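# Cap the marker and leave it on the desk

## Task

Press the cap fully onto the marker so it clicks home, and leave the capped marker lying on the desk. Release it and back the robot away afterwards. The robot must stay upright and level at the end, and the result only counts if it holds without the robot supporting it.

## Robot and tools

Robot: a wheeled base with a vertical column, a tilting head and two six-joint arms (left and right), each ending in a two-finger gripper. Folded, it measures 0.73 m long, 0.62 m wide and 1.88 m tall, with its front 0.40 m ahead of the column. The base can only drive straight or turn in place; it has no sideways motion.

Frames: the base frame sits on the floor between the drive wheels under the column, with x forward, y to the left and z up. The left_hand and right_hand readings are in this frame. Each is the point where the fingers meet, and the tips reach 8 mm past it. The hand's z axis runs along the fingers (quat_wxyz maps (0, 0, 1) onto that direction), and its y axis runs along the opening. The odometry frame is the base frame as it stood when the scene began. Heading is positive to the left, between -3.142 and 3.142.

execute_actions: arguments "actions" and optionally "cameras". "actions" is a list holding one action or none; an empty list only returns state and images. An action may contain:
- "base": exactly one relative move from where the base last reported itself. {"translate_m": d} drives d metres, forward positive, -3 to 3. {"rotate_rad": d} turns d radians in place, left (counter-clockwise from above) positive, -3.2 to 3.2.
- "joints": one dictionary of absolute targets by name, covering both arms and the head in the same dictionary. head_tilt_rad -0.61 to 1.308 (0 is about level, positive tilts down). For each arm, e.g. left_joint1_rad -2.879 to 2.879, left_joint2_rad 0 to 3.141, left_joint3_rad 0 to 3.019, left_joint4_rad -1.692 to 1.57, left_joint5_rad -1.57 to 1.57 (positive swings the hand to the robot's right), left_joint6_rad -2.094 to 2.094 (positive rolls clockwise seen from behind the hand), and left_gripper_m 0 to 0.093 (fingertip gap in metres). The right_ keys have identical ranges. Tolerances for "done" are ±0.03 head, ±0.045, 0.14, 0.09, 0.055, 0.03, 0.035 for joints 1 to 6, and ±0.003 for the gripper.
- "speeds": optional caps for this action only, translate_m 0.05 to 0.8 m/s and rotate_rad 0.1 to 1 rad/s. The top of each range is the default. Arms ignore it.
Any keys you omit may still be driving toward earlier targets. Any unknown key or out-of-range number makes the whole call rejected, and nothing moves. "cameras" lists which of cam_head_left, cam_head_right, cam_left_wrist, cam_right_wrist, nav_camera to return. Null, omitted or ["all"] returns every camera; [] returns none. The "pictures" line gives the image order.

wait: "seconds" from 0 to 10; commands nothing and returns the same as an empty action.
zoom_image: "camera" plus "region" [x0, y0, x1, y1] in pixels of that camera's latest full image, origin at the top left, no larger than 504 by 504.
finished_scene: "scene" is the current scene's number. It ends the scene for good, so only call it once the capped marker rests on the desk unaided and the robot has let go and backed off.

Arm geometry (approximate): with joint1 at -1.57 (left) or 1.57 (right) and joints 5 and 6 at 0, the arm swings in a forward vertical plane 0.23 m beside the column. Let a = j2 - 0.35, b = 1.05 + j2 - j3 and c = b - j4 (c = 1.57 means fingers straight down). Then the hand point is about 0.12 + 0.39 sin a + 0.38 cos b + 0.25 cos c m ahead and 1.46 + 0.39 cos a - 0.38 sin b - 0.25 sin c m up. For example, j2, j3, j4 = 0.93, 0.78, 0.14 give 0.60 m ahead and 1.21 m up. In practice the hand usually lands up to about 5 cm lower and nearer the column, so trust the reported hand position (accurate to 1 to 3 cm). Reach is roughly 1 m from the shoulder, and the lowest point is about 0.47 m up, so the floor is out of reach. A light object like a marker or cap can be held anywhere in normal reach.

Gripping: the fingers are 7 cm long. To grasp, command an opening smaller than the object; "off_target" is then expected. If the reported gap stays at least 0.002 above the target, something is held. Joints may not move for target changes under about 0.03 rad (0.08 for joints 2 and 3), even while reporting "done". For a gentle touch or press, step about 0.05 rad per call, measured from your previous target.

Result lines: base_status and joint_status tell how each motion ended. "done" means within tolerance; for the base it means the wheels turned as commanded, even if they slipped. "off_target" means it rested elsewhere. "time_out" or "contact_stop" mean it stopped and now holds there. "joint command not followed" plus a "cause:" line means a self-collision check blocked the arm. Back each joint that first action moved off by at least 0.05 rad, or move the other arm away. on_its_own describes things you didn't command; its "held at" is a target, not a position. motor_effort lists only the wheel motors, as a percentage, with the peak in brackets. turned_by_wheels vs turned_by_imu disagreeing by over about 4 % and at least 0.05 rad means a collision or slip. base_tilt in degrees shows lean (about 1 degree fixed error). wheel_motors_off = 1 means overload cut-out. Motor temperatures are listed per arm; MOTOR HOT appears from 85 °C, and at 100 °C that arm drops.

Cameras: the head cameras look ahead and down by about head_tilt_rad. Each wrist camera sits 0.10 m behind the fingertips and looks along them; the closed tips sit at the image centre.

Avoid: arms pressing hard on each other or colliding fast; arms pushing hard against the desk for long, which overheats motors. To relax a blocked arm, resend its current joint readings as targets. Driving the column into the desk edge is also risky. After a base "contact_stop", back off 0.05 m first. Knocking or dropping the marker or cap, tipping the robot, and finishing while still gripping all spoil the task.

Each tool is called after "Request:" as name([rows], argument=value, ...), one row to a line, values as JSON.

## Session

Request:
execute_actions(actions=[])

Scene clock: 0.00 s.
Motor temperatures (°C, as the motors report them): left_arm=[24 25 25 23 25 26] | right_arm=[23 25 24 22 24 23]
base_odometry: x=+0.000 y=+0.000 heading=+0.000 (m, m, rad; odometry frame)
turned_by_wheels: +0.000 (rad since the last result)
turned_by_imu: +0.000 (rad since the last result)
base_tilt: forward=-0.4 right=+0.7 (deg)
base_status: not commanded
joint_positions: head_tilt_rad=+0.869 left_joint1_rad=-1.571 left_joint2_rad=+0.880 left_joint3_rad=+0.422 left_joint4_rad=-0.923 left_joint5_rad=-0.008 left_joint6_rad=+0.058 left_gripper_m=+0.095 right_joint1_rad=+1.569 right_joint2_rad=+0.891 right_joint3_rad=+0.405 right_joint4_rad=-0.979 right_joint5_rad=-0.048 right_joint6_rad=+0.010 right_gripper_m=+0.095
joint_status: not commanded
wheel_motors_off: 0
motor_effort: left_wheel=+0 right_wheel=+0 (%)
left_hand: x=+0.1586 y=+0.2259 z=+1.2457 quat_wxyz=(+0.416, -0.028, -0.909, +0.008) (m; base frame)
right_hand: x=+0.1391 y=-0.2176 z=+1.2591 quat_wxyz=(+0.454, -0.016, -0.891, -0.019) (m; base frame)
pictures: cam_head_left, cam_head_right, cam_left_wrist, cam_right_wrist, nav_camera
Images, in order (width x height): cam_head_left 896x504, cam_head_right 896x504, cam_left_wrist 896x504, cam_right_wrist 896x504, nav_camera 896x504.

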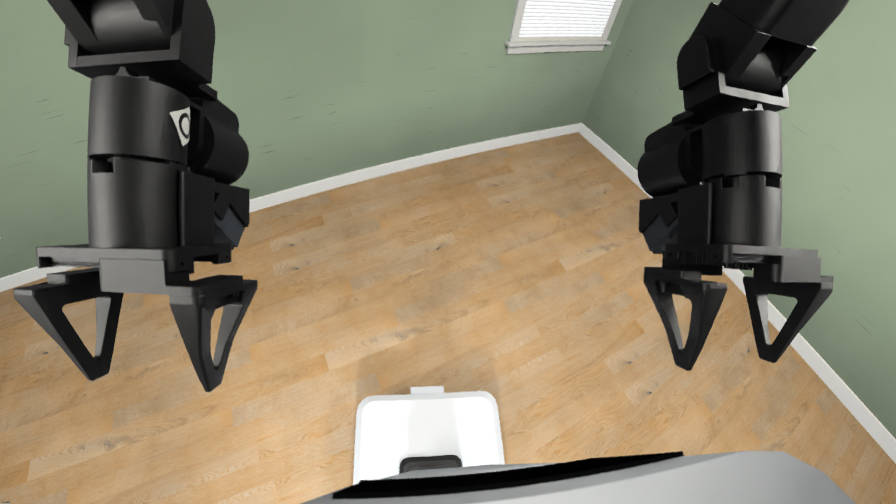

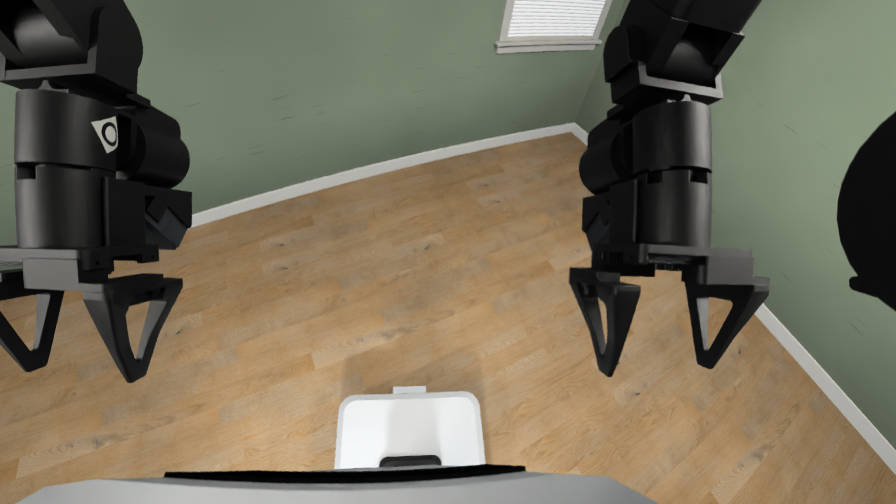

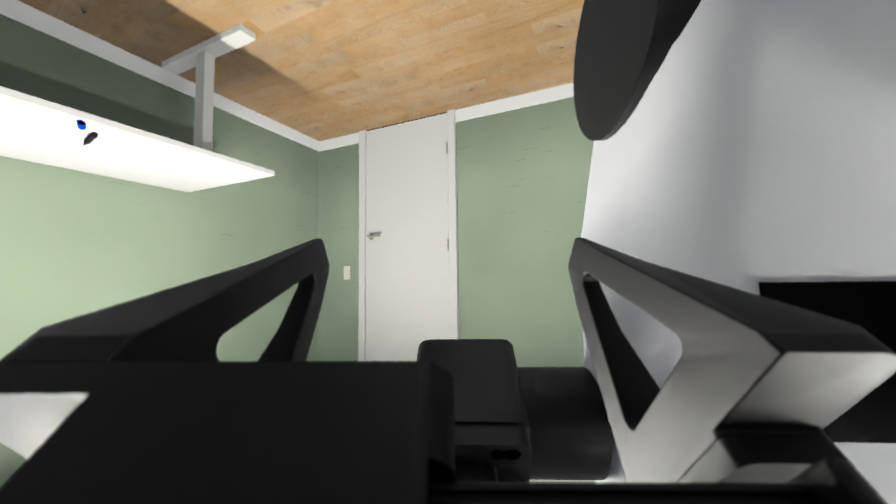

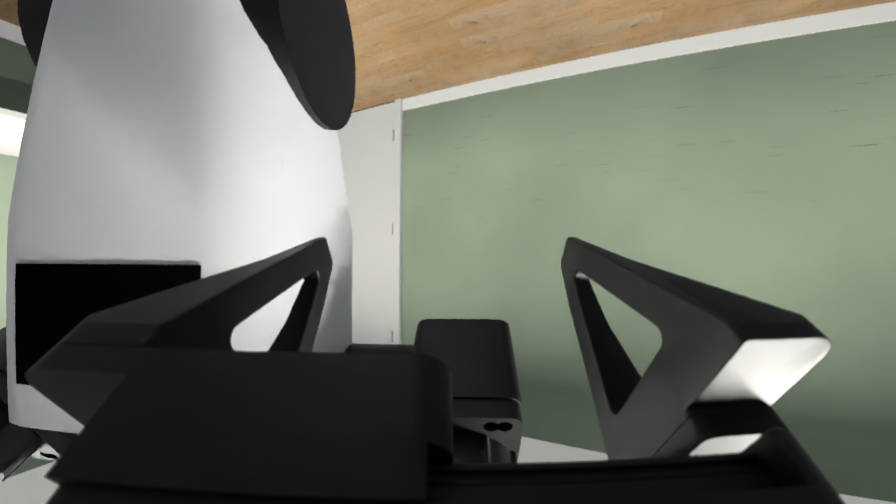

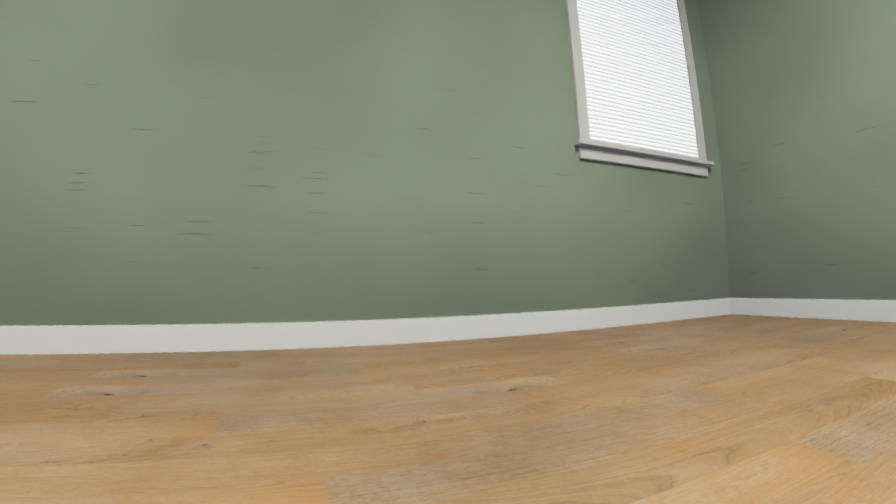

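Request:
execute_actions([
  {"base":{"rotate_rad":2.0},"joints":{"head_tilt_rad":0.6}},
], cameras=["cam_head_left","nav_camera"])

Scene clock: 7.60 s.
Motor temperatures (°C, as the motors report them): left_arm=[24 25 25 23 25 26] | right_arm=[23 25 24 22 24 23]
base_odometry: x=+0.000 y=+0.000 heading=+1.999 (m, m, rad; odometry frame)
turned_by_wheels: +1.999 (rad since the last result)
turned_by_imu: +2.012 (rad since the last result)
base_tilt: forward=-0.5 right=+0.5 (deg)
base_status: done
joint_positions: head_tilt_rad=+0.617 left_joint1_rad=-1.571 left_joint2_rad=+0.880 left_joint3_rad=+0.422 left_joint4_rad=-0.923 left_joint5_rad=-0.008 left_joint6_rad=+0.058 left_gripper_m=+0.095 right_joint1_rad=+1.569 right_joint2_rad=+0.891 right_joint3_rad=+0.405 right_joint4_rad=-0.979 right_joint5_rad=-0.048 right_joint6_rad=+0.010 right_gripper_m=+0.095
joint_status: all done
wheel_motors_off: 0
motor_effort: left_wheel=-1(32) right_wheel=+1(36) (%)
left_hand: x=+0.1586 y=+0.2259 z=+1.2457 quat_wxyz=(+0.416, -0.028, -0.909, +0.008) (m; base frame)
right_hand: x=+0.1391 y=-0.2176 z=+1.2591 quat_wxyz=(+0.454, -0.016, -0.891, -0.019) (m; base frame)
pictures: cam_head_left, nav_camera
camera_calibration (this result's frames):
cam_head_left: T_world_to_cam=[[-0.0684666, -0.996628, 0.0452112, -0.0186015], [-0.644244, 0.00956574, -0.76476, 1.21224], [0.761749, -0.0814876, -0.642727, 0.871605], [0, 0, 0, 1]] pos_world=[0.115758, 0.0408903, 1.48812]
Images, in order (width x height): cam_head_left 896x504, nav_camera 896x504.

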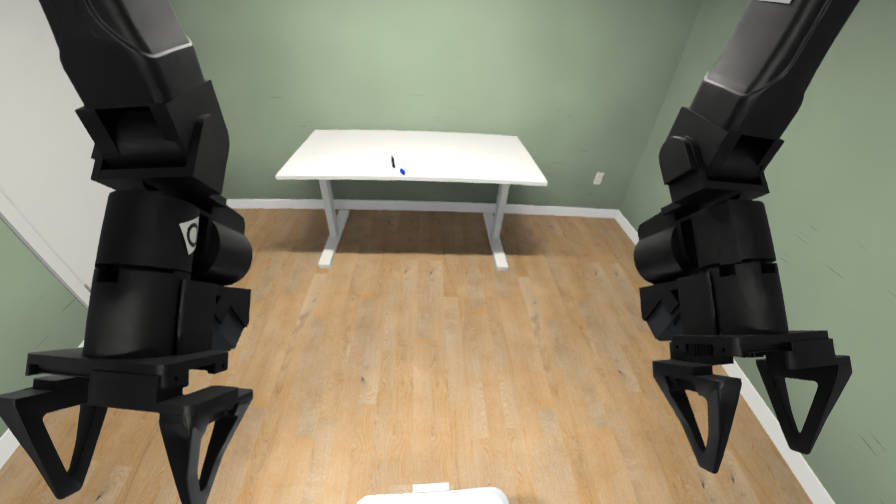

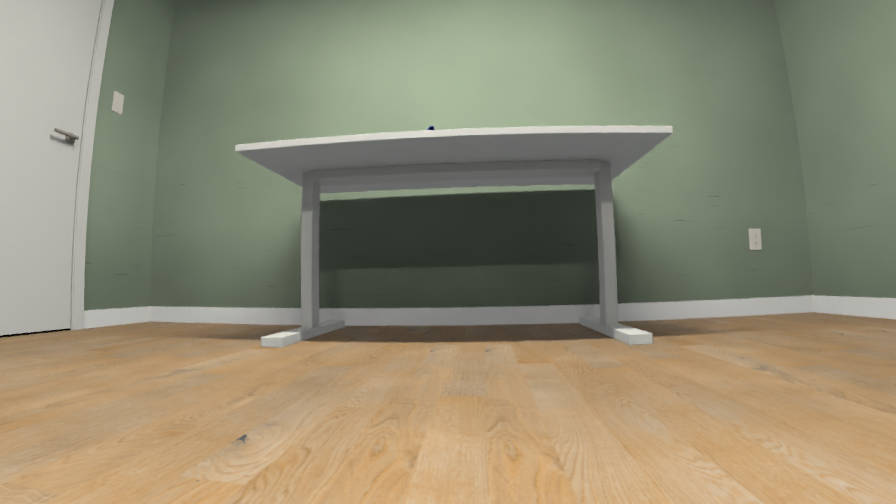

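Request:
execute_actions([
  {"base":{"translate_m":1.15},"joints":{"head_tilt_rad":0.95}},
], cameras=["cam_head_left","cam_head_right"])

Request:
zoom_image(camera="cam_head_left", region=[300,150,500,300])

Scene clock: 16.67 s.
Motor temperatures (°C, as the motors report them): left_arm=[24 25 25 24 25 26] | right_arm=[23 25 24 22 24 23]
base_odometry: x=-0.478 y=+1.046 heading=+2.000 (m, m, rad; odometry frame)
turned_by_wheels: +0.001 (rad since the last result)
turned_by_imu: +0.000 (rad since the last result)
base_tilt: forward=-0.4 right=+0.7 (deg)
base_status: done
joint_positions: head_tilt_rad=+0.951 left_joint1_rad=-1.571 left_joint2_rad=+0.880 left_joint3_rad=+0.422 left_joint4_rad=-0.923 left_joint5_rad=-0.008 left_joint6_rad=+0.058 left_gripper_m=+0.095 right_joint1_rad=+1.569 right_joint2_rad=+0.891 right_joint3_rad=+0.405 right_joint4_rad=-0.979 right_joint5_rad=-0.048 right_joint6_rad=+0.010 right_gripper_m=+0.095
joint_status: all done
wheel_motors_off: 0
motor_effort: left_wheel=+1(44) right_wheel=-1(53) (%)
left_hand: x=+0.1586 y=+0.2259 z=+1.2457 quat_wxyz=(+0.416, -0.028, -0.909, +0.008) (m; base frame)
right_hand: x=+0.1391 y=-0.2176 z=+1.2591 quat_wxyz=(+0.454, -0.016, -0.891, -0.019) (m; base frame)
pictures: cam_head_left, cam_head_right
camera_calibration (this result's frames):
cam_head_left: T_world_to_cam=[[-0.0498833, -0.996628, 0.0651413, -0.0502231], [-0.85918, 0.00956574, -0.511584, 0.833092], [0.509236, -0.0814876, -0.856761, 1.21384], [0, 0, 0, 1]] pos_world=[0.0951382, 0.0408903, 1.46944]
cam_head_right: T_world_to_cam=[[-0.0718642, -0.992745, 0.0964033, -0.162715], [-0.856354, 0.0118587, -0.516254, 0.83633], [0.511365, -0.119655, -0.850993, 1.20533], [0, 0, 0, 1]] pos_world=[0.0881369, -0.0272277, 1.47317]
Images, in order (width x height): cam_head_left 896x504, cam_head_right 896x504.

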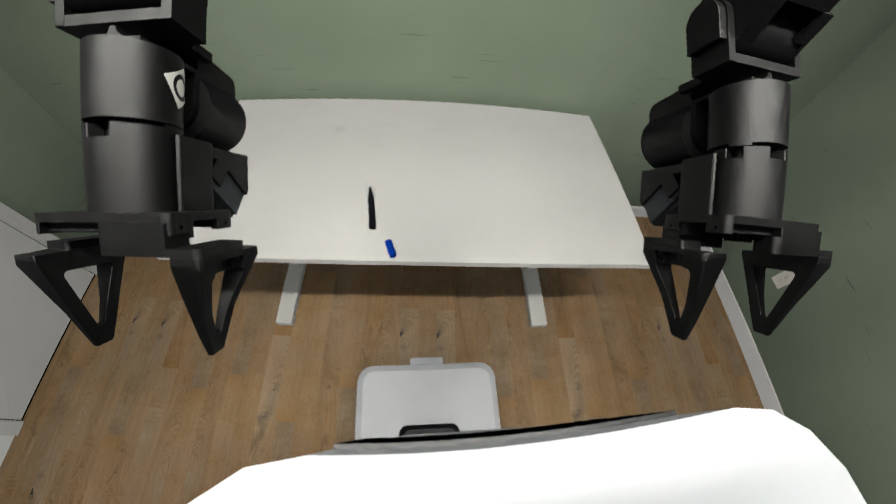

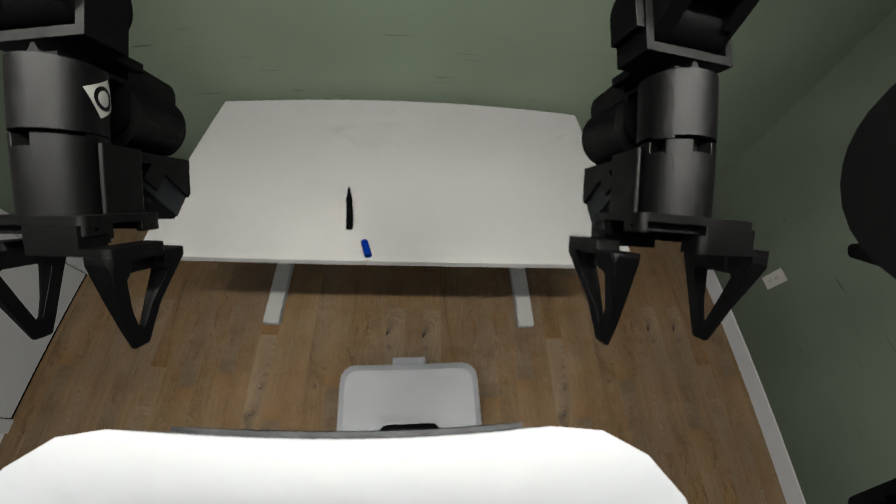

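Region (300, 150, 500, 300) of cam_head_left's 896x504 image, scaled by 2.520, with more detail than that image has; it fills the top 378 rows of this view, and the rest is white.

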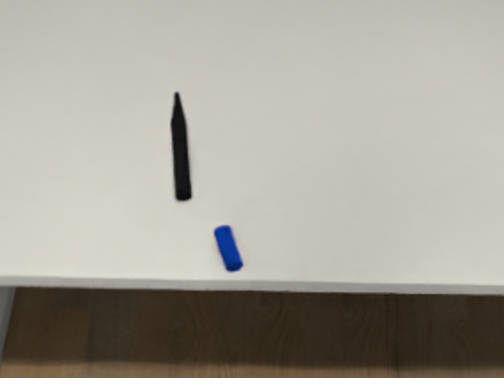

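Request:
execute_actions([
  {"base":{"translate_m":0.12},"joints":{"left_joint1_rad":-1.64,"left_joint2_rad":1.8,"left_joint3_rad":1.55,"left_joint4_rad":-0.25,"left_joint5_rad":-0.05,"left_joint6_rad":0,"left_gripper_m":0.06,"right_joint2_rad":1.6,"right_joint3_rad":1.3,"right_joint4_rad":-0.22,"head_tilt_rad":1.05}},
], cameras=["cam_head_left","cam_left_wrist"])

Scene clock: 48.67 s.
Motor temperatures (°C, as the motors report them): left_arm=[24 25 25 24 25 26] | right_arm=[23 26 24 22 24 23]
base_odometry: x=-0.528 y=+1.155 heading=+2.000 (m, m, rad; odometry frame)
turned_by_wheels: +0.000 (rad since the last result)
turned_by_imu: +0.001 (rad since the last result)
base_tilt: forward=-0.5 right=+0.8 (deg)
base_status: done
joint_positions: head_tilt_rad=+1.050 left_joint1_rad=-1.637 left_joint2_rad=+1.798 left_joint3_rad=+1.542 left_joint4_rad=-0.255 left_joint5_rad=-0.048 left_joint6_rad=+0.011 left_gripper_m=+0.060 right_joint1_rad=+1.569 right_joint2_rad=+1.589 right_joint3_rad=+1.294 right_joint4_rad=-0.227 right_joint5_rad=-0.048 right_joint6_rad=+0.010 right_gripper_m=+0.095
joint_status: all done
wheel_motors_off: 0
motor_effort: left_wheel=+0(32) right_wheel=+0(31) (%)
left_hand: x=+0.6097 y=+0.1826 z=+0.8889 quat_wxyz=(-0.007, -0.022, -1.000, +0.005) (m; base frame)
right_hand: x=+0.5751 y=-0.2186 z=+0.9624 quat_wxyz=(-0.001, -0.005, -1.000, -0.023) (m; base frame)
pictures: cam_head_left, cam_left_wrist
camera_calibration (this result's frames):
cam_head_left: T_world_to_cam=[[-0.0432136, -0.996628, 0.0697446, -0.0576456], [-0.905458, 0.00956574, -0.424329, 0.701033], [0.422231, -0.0814876, -0.902818, 1.28912], [0, 0, 0, 1]] pos_world=[0.0879573, 0.0408903, 1.46533]
cam_left_wrist: T_world_to_cam=[[-0.0415729, -0.999061, 0.0122283, 0.195966], [-0.813749, 0.040958, 0.579772, -0.0258027], [-0.579728, 0.014152, -0.814687, 1.19554], [0, 0, 0, 1]] pos_world=[0.680236, 0.17992, 0.986551]
Images, in order (width x height): cam_head_left 896x504, cam_left_wrist 896x504.

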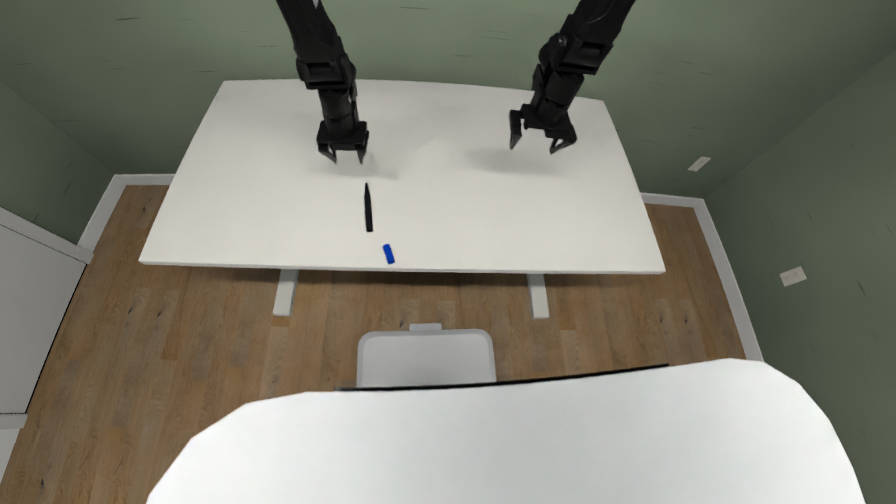

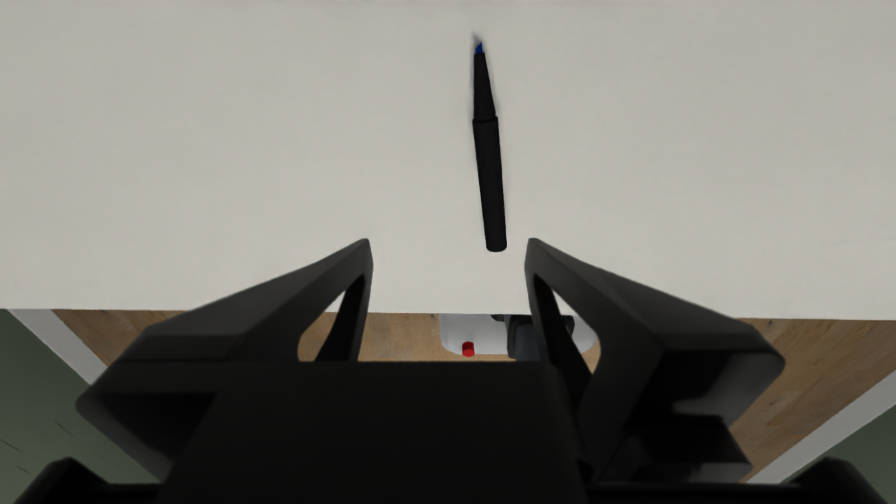

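Request:
execute_actions([
  {"joints":{"left_joint1_rad":-1.69,"left_joint2_rad":2.027,"left_joint3_rad":1.621,"left_joint4_rad":-0.114,"left_joint5_rad":-0.09,"left_joint6_rad":-0.17}},
], cameras=["cam_head_left","cam_left_wrist"])

Scene clock: 59.53 s.
Motor temperatures (°C, as the motors report them): left_arm=[24 26 26 24 25 26] | right_arm=[23 27 24 22 24 23]
base_odometry: x=-0.528 y=+1.155 heading=+2.000 (m, m, rad; odometry frame)
turned_by_wheels: +0.000 (rad since the last result)
turned_by_imu: +0.001 (rad since the last result)
base_tilt: forward=-0.3 right=+0.6 (deg)
base_status: not commanded
joint_positions: head_tilt_rad=+1.050 left_joint1_rad=-1.693 left_joint2_rad=+2.044 left_joint3_rad=+1.615 left_joint4_rad=-0.115 left_joint5_rad=-0.089 left_joint6_rad=-0.157 left_gripper_m=+0.060 right_joint1_rad=+1.569 right_joint2_rad=+1.589 right_joint3_rad=+1.294 right_joint4_rad=-0.227 right_joint5_rad=-0.048 right_joint6_rad=+0.010 right_gripper_m=+0.095
joint_status: all done
wheel_motors_off: 0
motor_effort: left_wheel=+0(1) right_wheel=+0(1) (%)
left_hand: x=+0.5340 y=+0.1410 z=+0.7856 quat_wxyz=(+0.010, +0.047, -0.999, +0.007) (m; base frame)
right_hand: x=+0.5751 y=-0.2186 z=+0.9624 quat_wxyz=(-0.001, -0.005, -1.000, -0.023) (m; base frame)
pictures: cam_head_left, cam_left_wrist
camera_calibration (this result's frames):
cam_head_left: T_world_to_cam=[[-0.0432137, -0.996628, 0.0697446, -0.0576456], [-0.905458, 0.00956574, -0.424329, 0.701033], [0.422231, -0.0814876, -0.902818, 1.28912], [0, 0, 0, 1]] pos_world=[0.0879573, 0.0408903, 1.46533]
cam_left_wrist: T_world_to_cam=[[0.0958947, -0.995263, 0.015963, 0.0756407], [-0.791845, -0.0665582, 0.607084, -0.0437662], [-0.603146, -0.0708564, -0.794477, 1.07665], [0, 0, 0, 1]] pos_world=[0.607467, 0.148657, 0.880736]
Images, in order (width x height): cam_head_left 896x504, cam_left_wrist 896x504.

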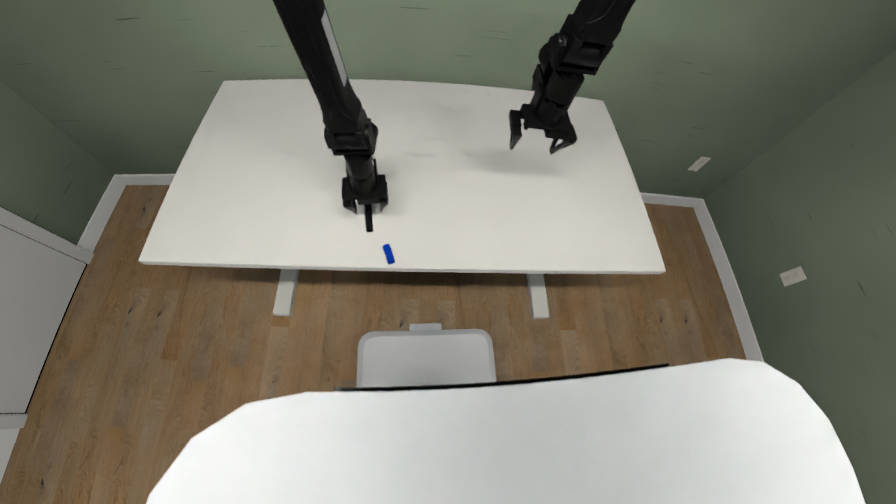

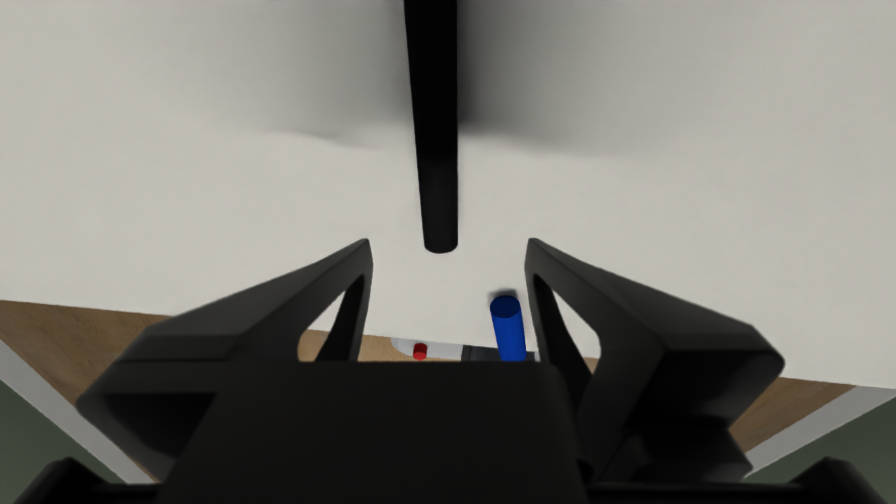

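Request:
execute_actions([
  {"joints":{"left_joint2_rad":2.135,"left_joint3_rad":1.79,"left_joint4_rad":-0.16}},
], cameras=["cam_left_wrist"])

Request:
execute_actions([
  {"joints":{"left_gripper_m":0.005}},
], cameras=["cam_left_wrist"])

Scene clock: 76.37 s.
Motor temperatures (°C, as the motors report them): left_arm=[24 27 26 23 25 26] | right_arm=[23 27 24 22 24 23]
base_odometry: x=-0.528 y=+1.155 heading=+2.000 (m, m, rad; odometry frame)
turned_by_wheels: +0.000 (rad since the last result)
turned_by_imu: +0.001 (rad since the last result)
base_tilt: forward=-0.3 right=+0.6 (deg)
base_status: not commanded
joint_positions: head_tilt_rad=+1.050 left_joint1_rad=-1.693 left_joint2_rad=+2.121 left_joint3_rad=+1.781 left_joint4_rad=-0.151 left_joint5_rad=-0.089 left_joint6_rad=-0.157 left_gripper_m=+0.060 right_joint1_rad=+1.569 right_joint2_rad=+1.589 right_joint3_rad=+1.294 right_joint4_rad=-0.227 right_joint5_rad=-0.048 right_joint6_rad=+0.010 right_gripper_m=+0.095
joint_status: all done
wheel_motors_off: 0
motor_effort: left_wheel=+0(0) right_wheel=+0(1) (%)
left_hand: x=+0.5759 y=+0.1358 z=+0.7614 quat_wxyz=(-0.017, +0.050, -0.999, +0.010) (m; base frame)
right_hand: x=+0.5751 y=-0.2186 z=+0.9624 quat_wxyz=(-0.001, -0.005, -1.000, -0.023) (m; base frame)
pictures: cam_left_wrist
camera_calibration (this result's frames):
cam_left_wrist: T_world_to_cam=[[0.100425, -0.994645, 0.024401, 0.0577751], [-0.822524, -0.0691979, 0.564506, 0.0542198], [-0.559795, -0.0767609, -0.825068, 1.08151], [0, 0, 0, 1]] pos_world=[0.644219, 0.144235, 0.860303]
Images, in order (width x height): cam_left_wrist 896x504.

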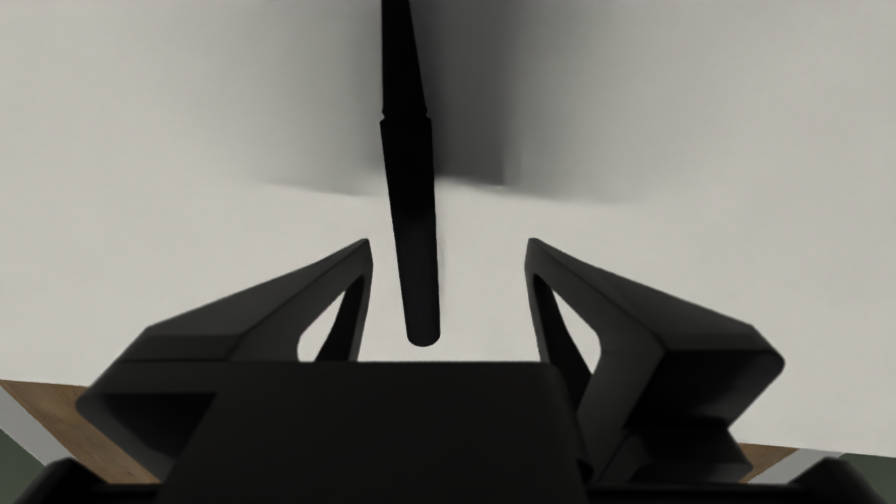

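Scene clock: 76.97 s.
Motor temperatures (°C, as the motors report them): left_arm=[24 27 26 23 25 26] | right_arm=[23 27 24 22 24 23]
base_odometry: x=-0.528 y=+1.155 heading=+2.000 (m, m, rad; odometry frame)
turned_by_wheels: +0.000 (rad since the last result)
turned_by_imu: +0.000 (rad since the last result)
base_tilt: forward=-0.4 right=+0.7 (deg)
base_status: not commanded
joint_positions: head_tilt_rad=+1.050 left_joint1_rad=-1.693 left_joint2_rad=+2.121 left_joint3_rad=+1.781 left_joint4_rad=-0.151 left_joint5_rad=-0.089 left_joint6_rad=-0.157 left_gripper_m=+0.005 right_joint1_rad=+1.569 right_joint2_rad=+1.589 right_joint3_rad=+1.294 right_joint4_rad=-0.227 right_joint5_rad=-0.048 right_joint6_rad=+0.010 right_gripper_m=+0.095
joint_status: all done
wheel_motors_off: 0
motor_effort: left_wheel=+0(0) right_wheel=+0(1) (%)
left_hand: x=+0.5759 y=+0.1358 z=+0.7614 quat_wxyz=(-0.017, +0.050, -0.999, +0.010) (m; base frame)
right_hand: x=+0.5751 y=-0.2186 z=+0.9624 quat_wxyz=(-0.001, -0.005, -1.000, -0.023) (m; base frame)
pictures: cam_left_wrist
camera_calibration (this result's frames):
cam_left_wrist: T_world_to_cam=[[0.100804, -0.994607, 0.0244134, 0.0575419], [-0.822493, -0.0695041, 0.564512, 0.0542388], [-0.559771, -0.0769851, -0.825063, 1.08152], [0, 0, 0, 1]] pos_world=[0.644216, 0.144263, 0.860302]
Images, in order (width x height): cam_left_wrist 896x504.

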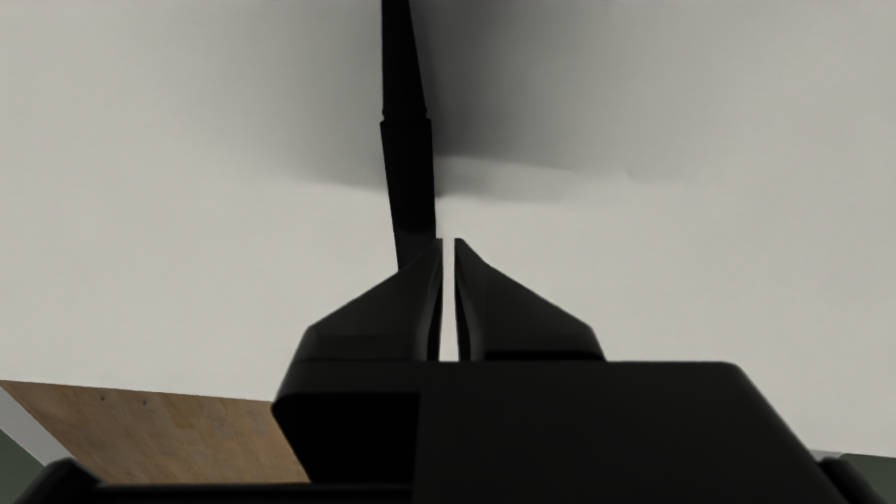

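Request:
execute_actions([
  {"joints":{"left_gripper_m":0.06,"left_joint1_rad":-1.66}},
], cameras=[])

Request:
execute_actions([
  {"joints":{"left_joint2_rad":2.2,"left_joint4_rad":-0.1}},
], cameras=["cam_left_wrist"])

Request:
execute_actions([
  {"joints":{"left_gripper_m":0.005}},
], cameras=["cam_left_wrist"])

Scene clock: 84.67 s.
Motor temperatures (°C, as the motors report them): left_arm=[24 27 26 23 25 26] | right_arm=[23 28 24 22 24 23]
base_odometry: x=-0.528 y=+1.155 heading=+2.000 (m, m, rad; odometry frame)
turned_by_wheels: +0.000 (rad since the last result)
turned_by_imu: +0.001 (rad since the last result)
base_tilt: forward=-0.3 right=+0.6 (deg)
base_status: not commanded
joint_positions: head_tilt_rad=+1.050 left_joint1_rad=-1.665 left_joint2_rad=+2.121 left_joint3_rad=+1.781 left_joint4_rad=-0.151 left_joint5_rad=-0.089 left_joint6_rad=-0.157 left_gripper_m=+0.060 right_joint1_rad=+1.569 right_joint2_rad=+1.589 right_joint3_rad=+1.294 right_joint4_rad=-0.227 right_joint5_rad=-0.048 right_joint6_rad=+0.010 right_gripper_m=+0.095
joint_status: all done
wheel_motors_off: 0
motor_effort: left_wheel=+0(0) right_wheel=+0(0) (%)
left_hand: x=+0.5770 y=+0.1599 z=+0.7595 quat_wxyz=(-0.017, +0.057, -0.998, -0.002) (m; base frame)
right_hand: x=+0.5751 y=-0.2186 z=+0.9624 quat_wxyz=(-0.001, -0.005, -1.000, -0.023) (m; base frame)
pictures: none
No camera images: the call's "cameras" was empty. Leave "cameras" out to get every camera's image.

Scene clock: 85.60 s.
Motor temperatures (°C, as the motors report them): left_arm=[24 27 26 23 25 26] | right_arm=[23 28 24 22 24 23]
base_odometry: x=-0.528 y=+1.155 heading=+2.000 (m, m, rad; odometry frame)
turned_by_wheels: +0.000 (rad since the last result)
turned_by_imu: +0.000 (rad since the last result)
base_tilt: forward=-0.2 right=+0.8 (deg)
base_status: not commanded
joint_positions: head_tilt_rad=+1.050 left_joint1_rad=-1.665 left_joint2_rad=+2.191 left_joint3_rad=+1.788 left_joint4_rad=-0.107 left_joint5_rad=-0.089 left_joint6_rad=-0.160 left_gripper_m=+0.060 right_joint1_rad=+1.569 right_joint2_rad=+1.589 right_joint3_rad=+1.294 right_joint4_rad=-0.227 right_joint5_rad=-0.048 right_joint6_rad=+0.010 right_gripper_m=+0.095
joint_status: all done
wheel_motors_off: 0
motor_effort: left_wheel=+1(1) right_wheel=-1(1) (%)
left_hand: x=+0.5418 y=+0.1589 z=+0.7295 quat_wxyz=(-0.008, +0.057, -0.998, -0.003) (m; base frame)
right_hand: x=+0.5751 y=-0.2186 z=+0.9624 quat_wxyz=(-0.001, -0.005, -1.000, -0.023) (m; base frame)
pictures: cam_left_wrist
camera_calibration (this result's frames):
cam_left_wrist: T_world_to_cam=[[0.115502, -0.993305, -0.00221285, 0.0959972], [-0.810207, -0.0955, 0.578311, 0.0331402], [-0.574651, -0.0650035, -0.815813, 1.0373], [0, 0, 0, 1]] pos_world=[0.611845, 0.165947, 0.827286]
Images, in order (width x height): cam_left_wrist 896x504.

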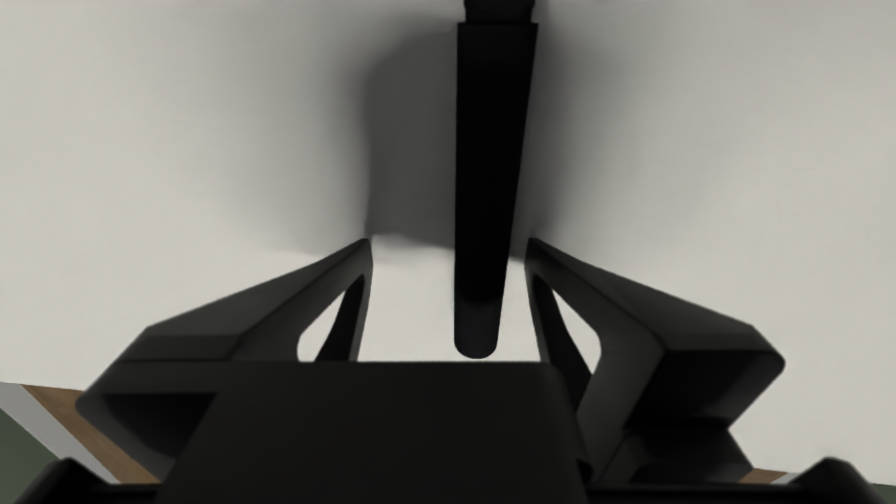

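Scene clock: 86.20 s.
Motor temperatures (°C, as the motors report them): left_arm=[24 27 26 23 25 26] | right_arm=[23 28 24 22 24 23]
base_odometry: x=-0.528 y=+1.155 heading=+2.000 (m, m, rad; odometry frame)
turned_by_wheels: +0.000 (rad since the last result)
turned_by_imu: +0.000 (rad since the last result)
base_tilt: forward=-0.4 right=+0.6 (deg)
base_status: not commanded
joint_positions: head_tilt_rad=+1.050 left_joint1_rad=-1.665 left_joint2_rad=+2.191 left_joint3_rad=+1.788 left_joint4_rad=-0.107 left_joint5_rad=-0.089 left_joint6_rad=-0.160 left_gripper_m=+0.018 right_joint1_rad=+1.569 right_joint2_rad=+1.589 right_joint3_rad=+1.294 right_joint4_rad=-0.227 right_joint5_rad=-0.048 right_joint6_rad=+0.010 right_gripper_m=+0.095
joint_status: left_gripper_m off_target (ended at +0.018, target +0.005)
wheel_motors_off: 0
motor_effort: left_wheel=+1(1) right_wheel=+0(1) (%)
left_hand: x=+0.5418 y=+0.1590 z=+0.7296 quat_wxyz=(-0.008, +0.057, -0.998, -0.003) (m; base frame)
right_hand: x=+0.5751 y=-0.2186 z=+0.9624 quat_wxyz=(-0.001, -0.005, -1.000, -0.023) (m; base frame)
pictures: cam_left_wrist
camera_calibration (this result's frames):
cam_left_wrist: T_world_to_cam=[[0.115887, -0.993259, -0.00258326, 0.0961166], [-0.810182, -0.0960306, 0.578259, 0.0332573], [-0.574609, -0.0649198, -0.815849, 1.03729], [0, 0, 0, 1]] pos_world=[0.611843, 0.166003, 0.827291]
Images, in order (width x height): cam_left_wrist 896x504.

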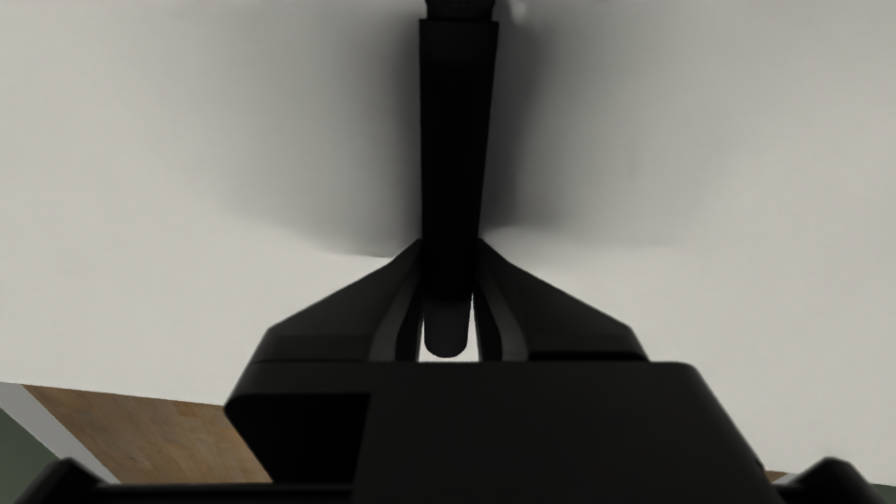

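Request:
execute_actions([
  {"joints":{"left_joint2_rad":2.08,"left_joint4_rad":-0.2}},
], cameras=[])

Request:
execute_actions([
  {"joints":{"left_joint6_rad":1.55}},
], cameras=[])

Request:
execute_actions([
  {"joints":{"left_joint2_rad":2.19,"left_joint4_rad":-0.1}},
], cameras=[])

Request:
execute_actions([
  {"joints":{"left_gripper_m":0.06}},
], cameras=[])

Request:
execute_actions([
  {"joints":{"left_joint2_rad":2.06,"left_joint4_rad":-0.22}},
], cameras=[])

Request:
execute_actions([
  {"joints":{"left_joint6_rad":-1.6,"left_joint5_rad":0.0}},
], cameras=["cam_head_left","cam_left_wrist"])

Scene clock: 107.13 s.
Motor temperatures (°C, as the motors report them): left_arm=[24 27 26 23 25 26] | right_arm=[23 28 24 22 24 23]
base_odometry: x=-0.528 y=+1.155 heading=+2.000 (m, m, rad; odometry frame)
turned_by_wheels: +0.000 (rad since the last result)
turned_by_imu: +0.001 (rad since the last result)
base_tilt: forward=-0.4 right=+0.6 (deg)
base_status: not commanded
joint_positions: head_tilt_rad=+1.050 left_joint1_rad=-1.665 left_joint2_rad=+2.073 left_joint3_rad=+1.789 left_joint4_rad=-0.194 left_joint5_rad=-0.089 left_joint6_rad=-0.160 left_gripper_m=+0.018 right_joint1_rad=+1.569 right_joint2_rad=+1.589 right_joint3_rad=+1.294 right_joint4_rad=-0.227 right_joint5_rad=-0.048 right_joint6_rad=+0.010 right_gripper_m=+0.095
joint_status: all done
wheel_motors_off: 0
motor_effort: left_wheel=+1(1) right_wheel=-1(1) (%)
left_hand: x=+0.6045 y=+0.1604 z=+0.7823 quat_wxyz=(-0.024, +0.059, -0.998, -0.001) (m; base frame)
right_hand: x=+0.5751 y=-0.2186 z=+0.9624 quat_wxyz=(-0.001, -0.005, -1.000, -0.023) (m; base frame)
pictures: none
No camera images: the call's "cameras" was empty. Leave "cameras" out to get every camera's image.

Scene clock: 108.93 s.
Motor temperatures (°C, as the motors report them): left_arm=[24 27 26 23 25 26] | right_arm=[23 28 24 22 24 23]
base_odometry: x=-0.528 y=+1.155 heading=+2.000 (m, m, rad; odometry frame)
turned_by_wheels: +0.000 (rad since the last result)
turned_by_imu: +0.001 (rad since the last result)
base_tilt: forward=-0.3 right=+0.8 (deg)
base_status: not commanded
joint_positions: head_tilt_rad=+1.050 left_joint1_rad=-1.665 left_joint2_rad=+2.073 left_joint3_rad=+1.789 left_joint4_rad=-0.194 left_joint5_rad=-0.089 left_joint6_rad=+1.537 left_gripper_m=+0.018 right_joint1_rad=+1.569 right_joint2_rad=+1.589 right_joint3_rad=+1.294 right_joint4_rad=-0.227 right_joint5_rad=-0.048 right_joint6_rad=+0.010 right_gripper_m=+0.095
joint_status: all done
wheel_motors_off: 0
motor_effort: left_wheel=+0(1) right_wheel=-1(1) (%)
left_hand: x=+0.6045 y=+0.1604 z=+0.7823 quat_wxyz=(-0.015, -0.710, -0.704, -0.019) (m; base frame)
right_hand: x=+0.5751 y=-0.2186 z=+0.9624 quat_wxyz=(-0.001, -0.005, -1.000, -0.023) (m; base frame)
pictures: none
No camera images: the call's "cameras" was empty. Leave "cameras" out to get every camera's image.

Scene clock: 109.90 s.
Motor temperatures (°C, as the motors report them): left_arm=[24 27 26 23 25 26] | right_arm=[23 28 24 22 24 23]
base_odometry: x=-0.528 y=+1.155 heading=+2.000 (m, m, rad; odometry frame)
turned_by_wheels: +0.000 (rad since the last result)
turned_by_imu: +0.000 (rad since the last result)
base_tilt: forward=-0.3 right=+0.7 (deg)
base_status: not commanded
joint_positions: head_tilt_rad=+1.050 left_joint1_rad=-1.665 left_joint2_rad=+2.192 left_joint3_rad=+1.780 left_joint4_rad=-0.106 left_joint5_rad=-0.089 left_joint6_rad=+1.538 left_gripper_m=+0.018 right_joint1_rad=+1.569 right_joint2_rad=+1.589 right_joint3_rad=+1.294 right_joint4_rad=-0.227 right_joint5_rad=-0.048 right_joint6_rad=+0.010 right_gripper_m=+0.095
joint_status: all done
wheel_motors_off: 0
motor_effort: left_wheel=+1(1) right_wheel=-1(1) (%)
left_hand: x=+0.5368 y=+0.1592 z=+0.7289 quat_wxyz=(+0.000, -0.712, -0.702, -0.005) (m; base frame)
right_hand: x=+0.5751 y=-0.2186 z=+0.9624 quat_wxyz=(-0.001, -0.005, -1.000, -0.023) (m; base frame)
pictures: none
No camera images: the call's "cameras" was empty. Leave "cameras" out to get every camera's image.

Scene clock: 110.50 s.
Motor temperatures (°C, as the motors report them): left_arm=[24 27 26 23 25 26] | right_arm=[23 28 24 22 24 23]
base_odometry: x=-0.528 y=+1.155 heading=+2.000 (m, m, rad; odometry frame)
turned_by_wheels: +0.000 (rad since the last result)
turned_by_imu: +0.000 (rad since the last result)
base_tilt: forward=-0.4 right=+0.7 (deg)
base_status: not commanded
joint_positions: head_tilt_rad=+1.050 left_joint1_rad=-1.665 left_joint2_rad=+2.192 left_joint3_rad=+1.781 left_joint4_rad=-0.106 left_joint5_rad=-0.089 left_joint6_rad=+1.538 left_gripper_m=+0.060 right_joint1_rad=+1.569 right_joint2_rad=+1.589 right_joint3_rad=+1.294 right_joint4_rad=-0.227 right_joint5_rad=-0.048 right_joint6_rad=+0.010 right_gripper_m=+0.095
joint_status: all done
wheel_motors_off: 0
motor_effort: left_wheel=+1(1) right_wheel=+0(1) (%)
left_hand: x=+0.5373 y=+0.1592 z=+0.7289 quat_wxyz=(+0.000, -0.712, -0.702, -0.006) (m; base frame)
right_hand: x=+0.5751 y=-0.2186 z=+0.9624 quat_wxyz=(-0.001, -0.005, -1.000, -0.023) (m; base frame)
pictures: none
No camera images: the call's "cameras" was empty. Leave "cameras" out to get every camera's image.

Scene clock: 111.53 s.
Motor temperatures (°C, as the motors report them): left_arm=[24 28 26 23 25 26] | right_arm=[23 28 24 22 24 23]
base_odometry: x=-0.528 y=+1.155 heading=+2.000 (m, m, rad; odometry frame)
turned_by_wheels: +0.000 (rad since the last result)
turned_by_imu: +0.000 (rad since the last result)
base_tilt: forward=-0.3 right=+0.7 (deg)
base_status: not commanded
joint_positions: head_tilt_rad=+1.050 left_joint1_rad=-1.665 left_joint2_rad=+2.045 left_joint3_rad=+1.791 left_joint4_rad=-0.213 left_joint5_rad=-0.089 left_joint6_rad=+1.538 left_gripper_m=+0.060 right_joint1_rad=+1.569 right_joint2_rad=+1.589 right_joint3_rad=+1.294 right_joint4_rad=-0.227 right_joint5_rad=-0.048 right_joint6_rad=+0.010 right_gripper_m=+0.095
joint_status: all done
wheel_motors_off: 0
motor_effort: left_wheel=+1(1) right_wheel=+0(0) (%)
left_hand: x=+0.6197 y=+0.1608 z=+0.7960 quat_wxyz=(-0.019, -0.710, -0.703, -0.023) (m; base frame)
right_hand: x=+0.5751 y=-0.2186 z=+0.9624 quat_wxyz=(-0.001, -0.005, -1.000, -0.023) (m; base frame)
pictures: none
No camera images: the call's "cameras" was empty. Leave "cameras" out to get every camera's image.

Scene clock: 113.87 s.
Motor temperatures (°C, as the motors report them): left_arm=[24 28 26 23 25 26] | right_arm=[23 28 24 22 24 23]
base_odometry: x=-0.528 y=+1.155 heading=+2.000 (m, m, rad; odometry frame)
turned_by_wheels: +0.000 (rad since the last result)
turned_by_imu: +0.001 (rad since the last result)
base_tilt: forward=-0.3 right=+0.7 (deg)
base_status: not commanded
joint_positions: head_tilt_rad=+1.050 left_joint1_rad=-1.665 left_joint2_rad=+2.045 left_joint3_rad=+1.791 left_joint4_rad=-0.213 left_joint5_rad=-0.002 left_joint6_rad=-1.588 left_gripper_m=+0.060 right_joint1_rad=+1.569 right_joint2_rad=+1.589 right_joint3_rad=+1.294 right_joint4_rad=-0.227 right_joint5_rad=-0.048 right_joint6_rad=+0.010 right_gripper_m=+0.095
joint_status: all done
wheel_motors_off: 0
motor_effort: left_wheel=+1(1) right_wheel=-1(0) (%)
left_hand: x=+0.6191 y=+0.1459 z=+0.7966 quat_wxyz=(+0.009, +0.696, -0.716, +0.048) (m; base frame)
right_hand: x=+0.5751 y=-0.2186 z=+0.9624 quat_wxyz=(-0.001, -0.005, -1.000, -0.023) (m; base frame)
pictures: cam_head_left, cam_left_wrist
camera_calibration (this result's frames):
cam_head_left: T_world_to_cam=[[-0.0432137, -0.996628, 0.0697446, -0.0576456], [-0.905458, 0.00956574, -0.424329, 0.701033], [0.422231, -0.0814876, -0.902818, 1.28912], [0, 0, 0, 1]] pos_world=[0.0879573, 0.0408903, 1.46533]
cam_left_wrist: T_world_to_cam=[[0.99796, -0.0234582, 0.059375, -0.662602], [-0.0565863, -0.75563, 0.65255, -0.3736], [0.0295579, -0.654578, -0.755416, 0.799413], [0, 0, 0, 1]] pos_world=[0.616481, 0.225432, 0.887024]
Images, in order (width x height): cam_head_left 896x504, cam_left_wrist 896x504.

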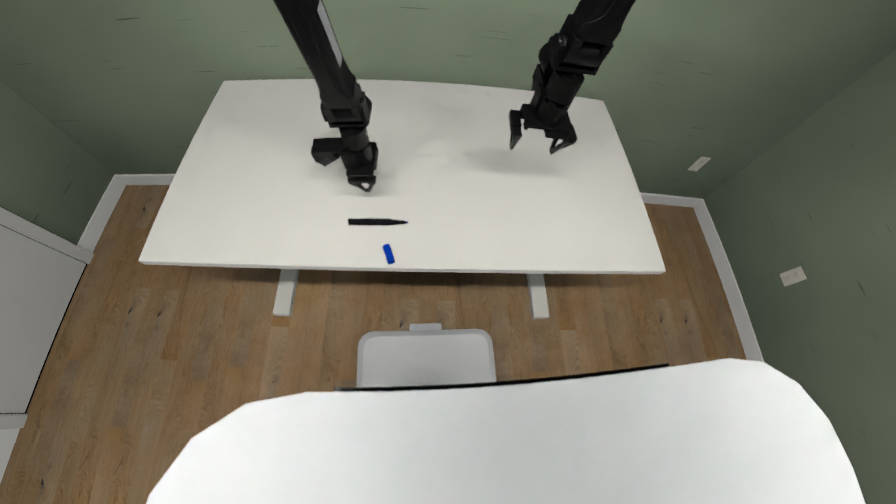

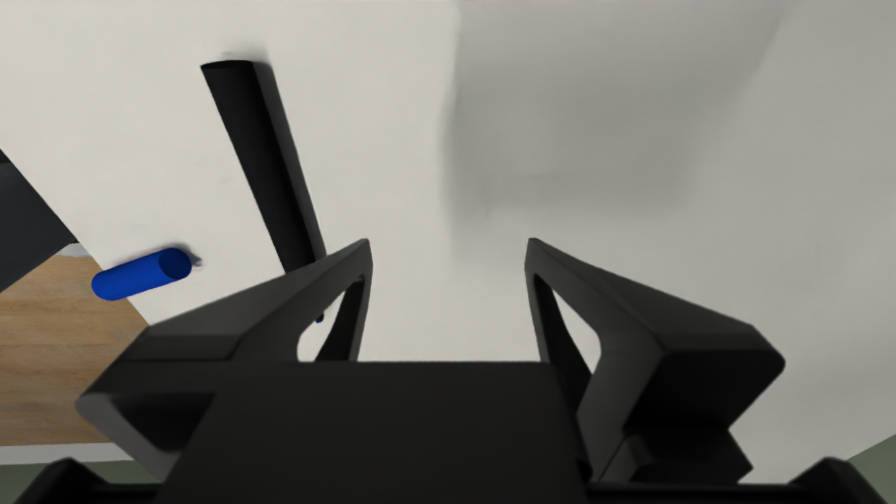

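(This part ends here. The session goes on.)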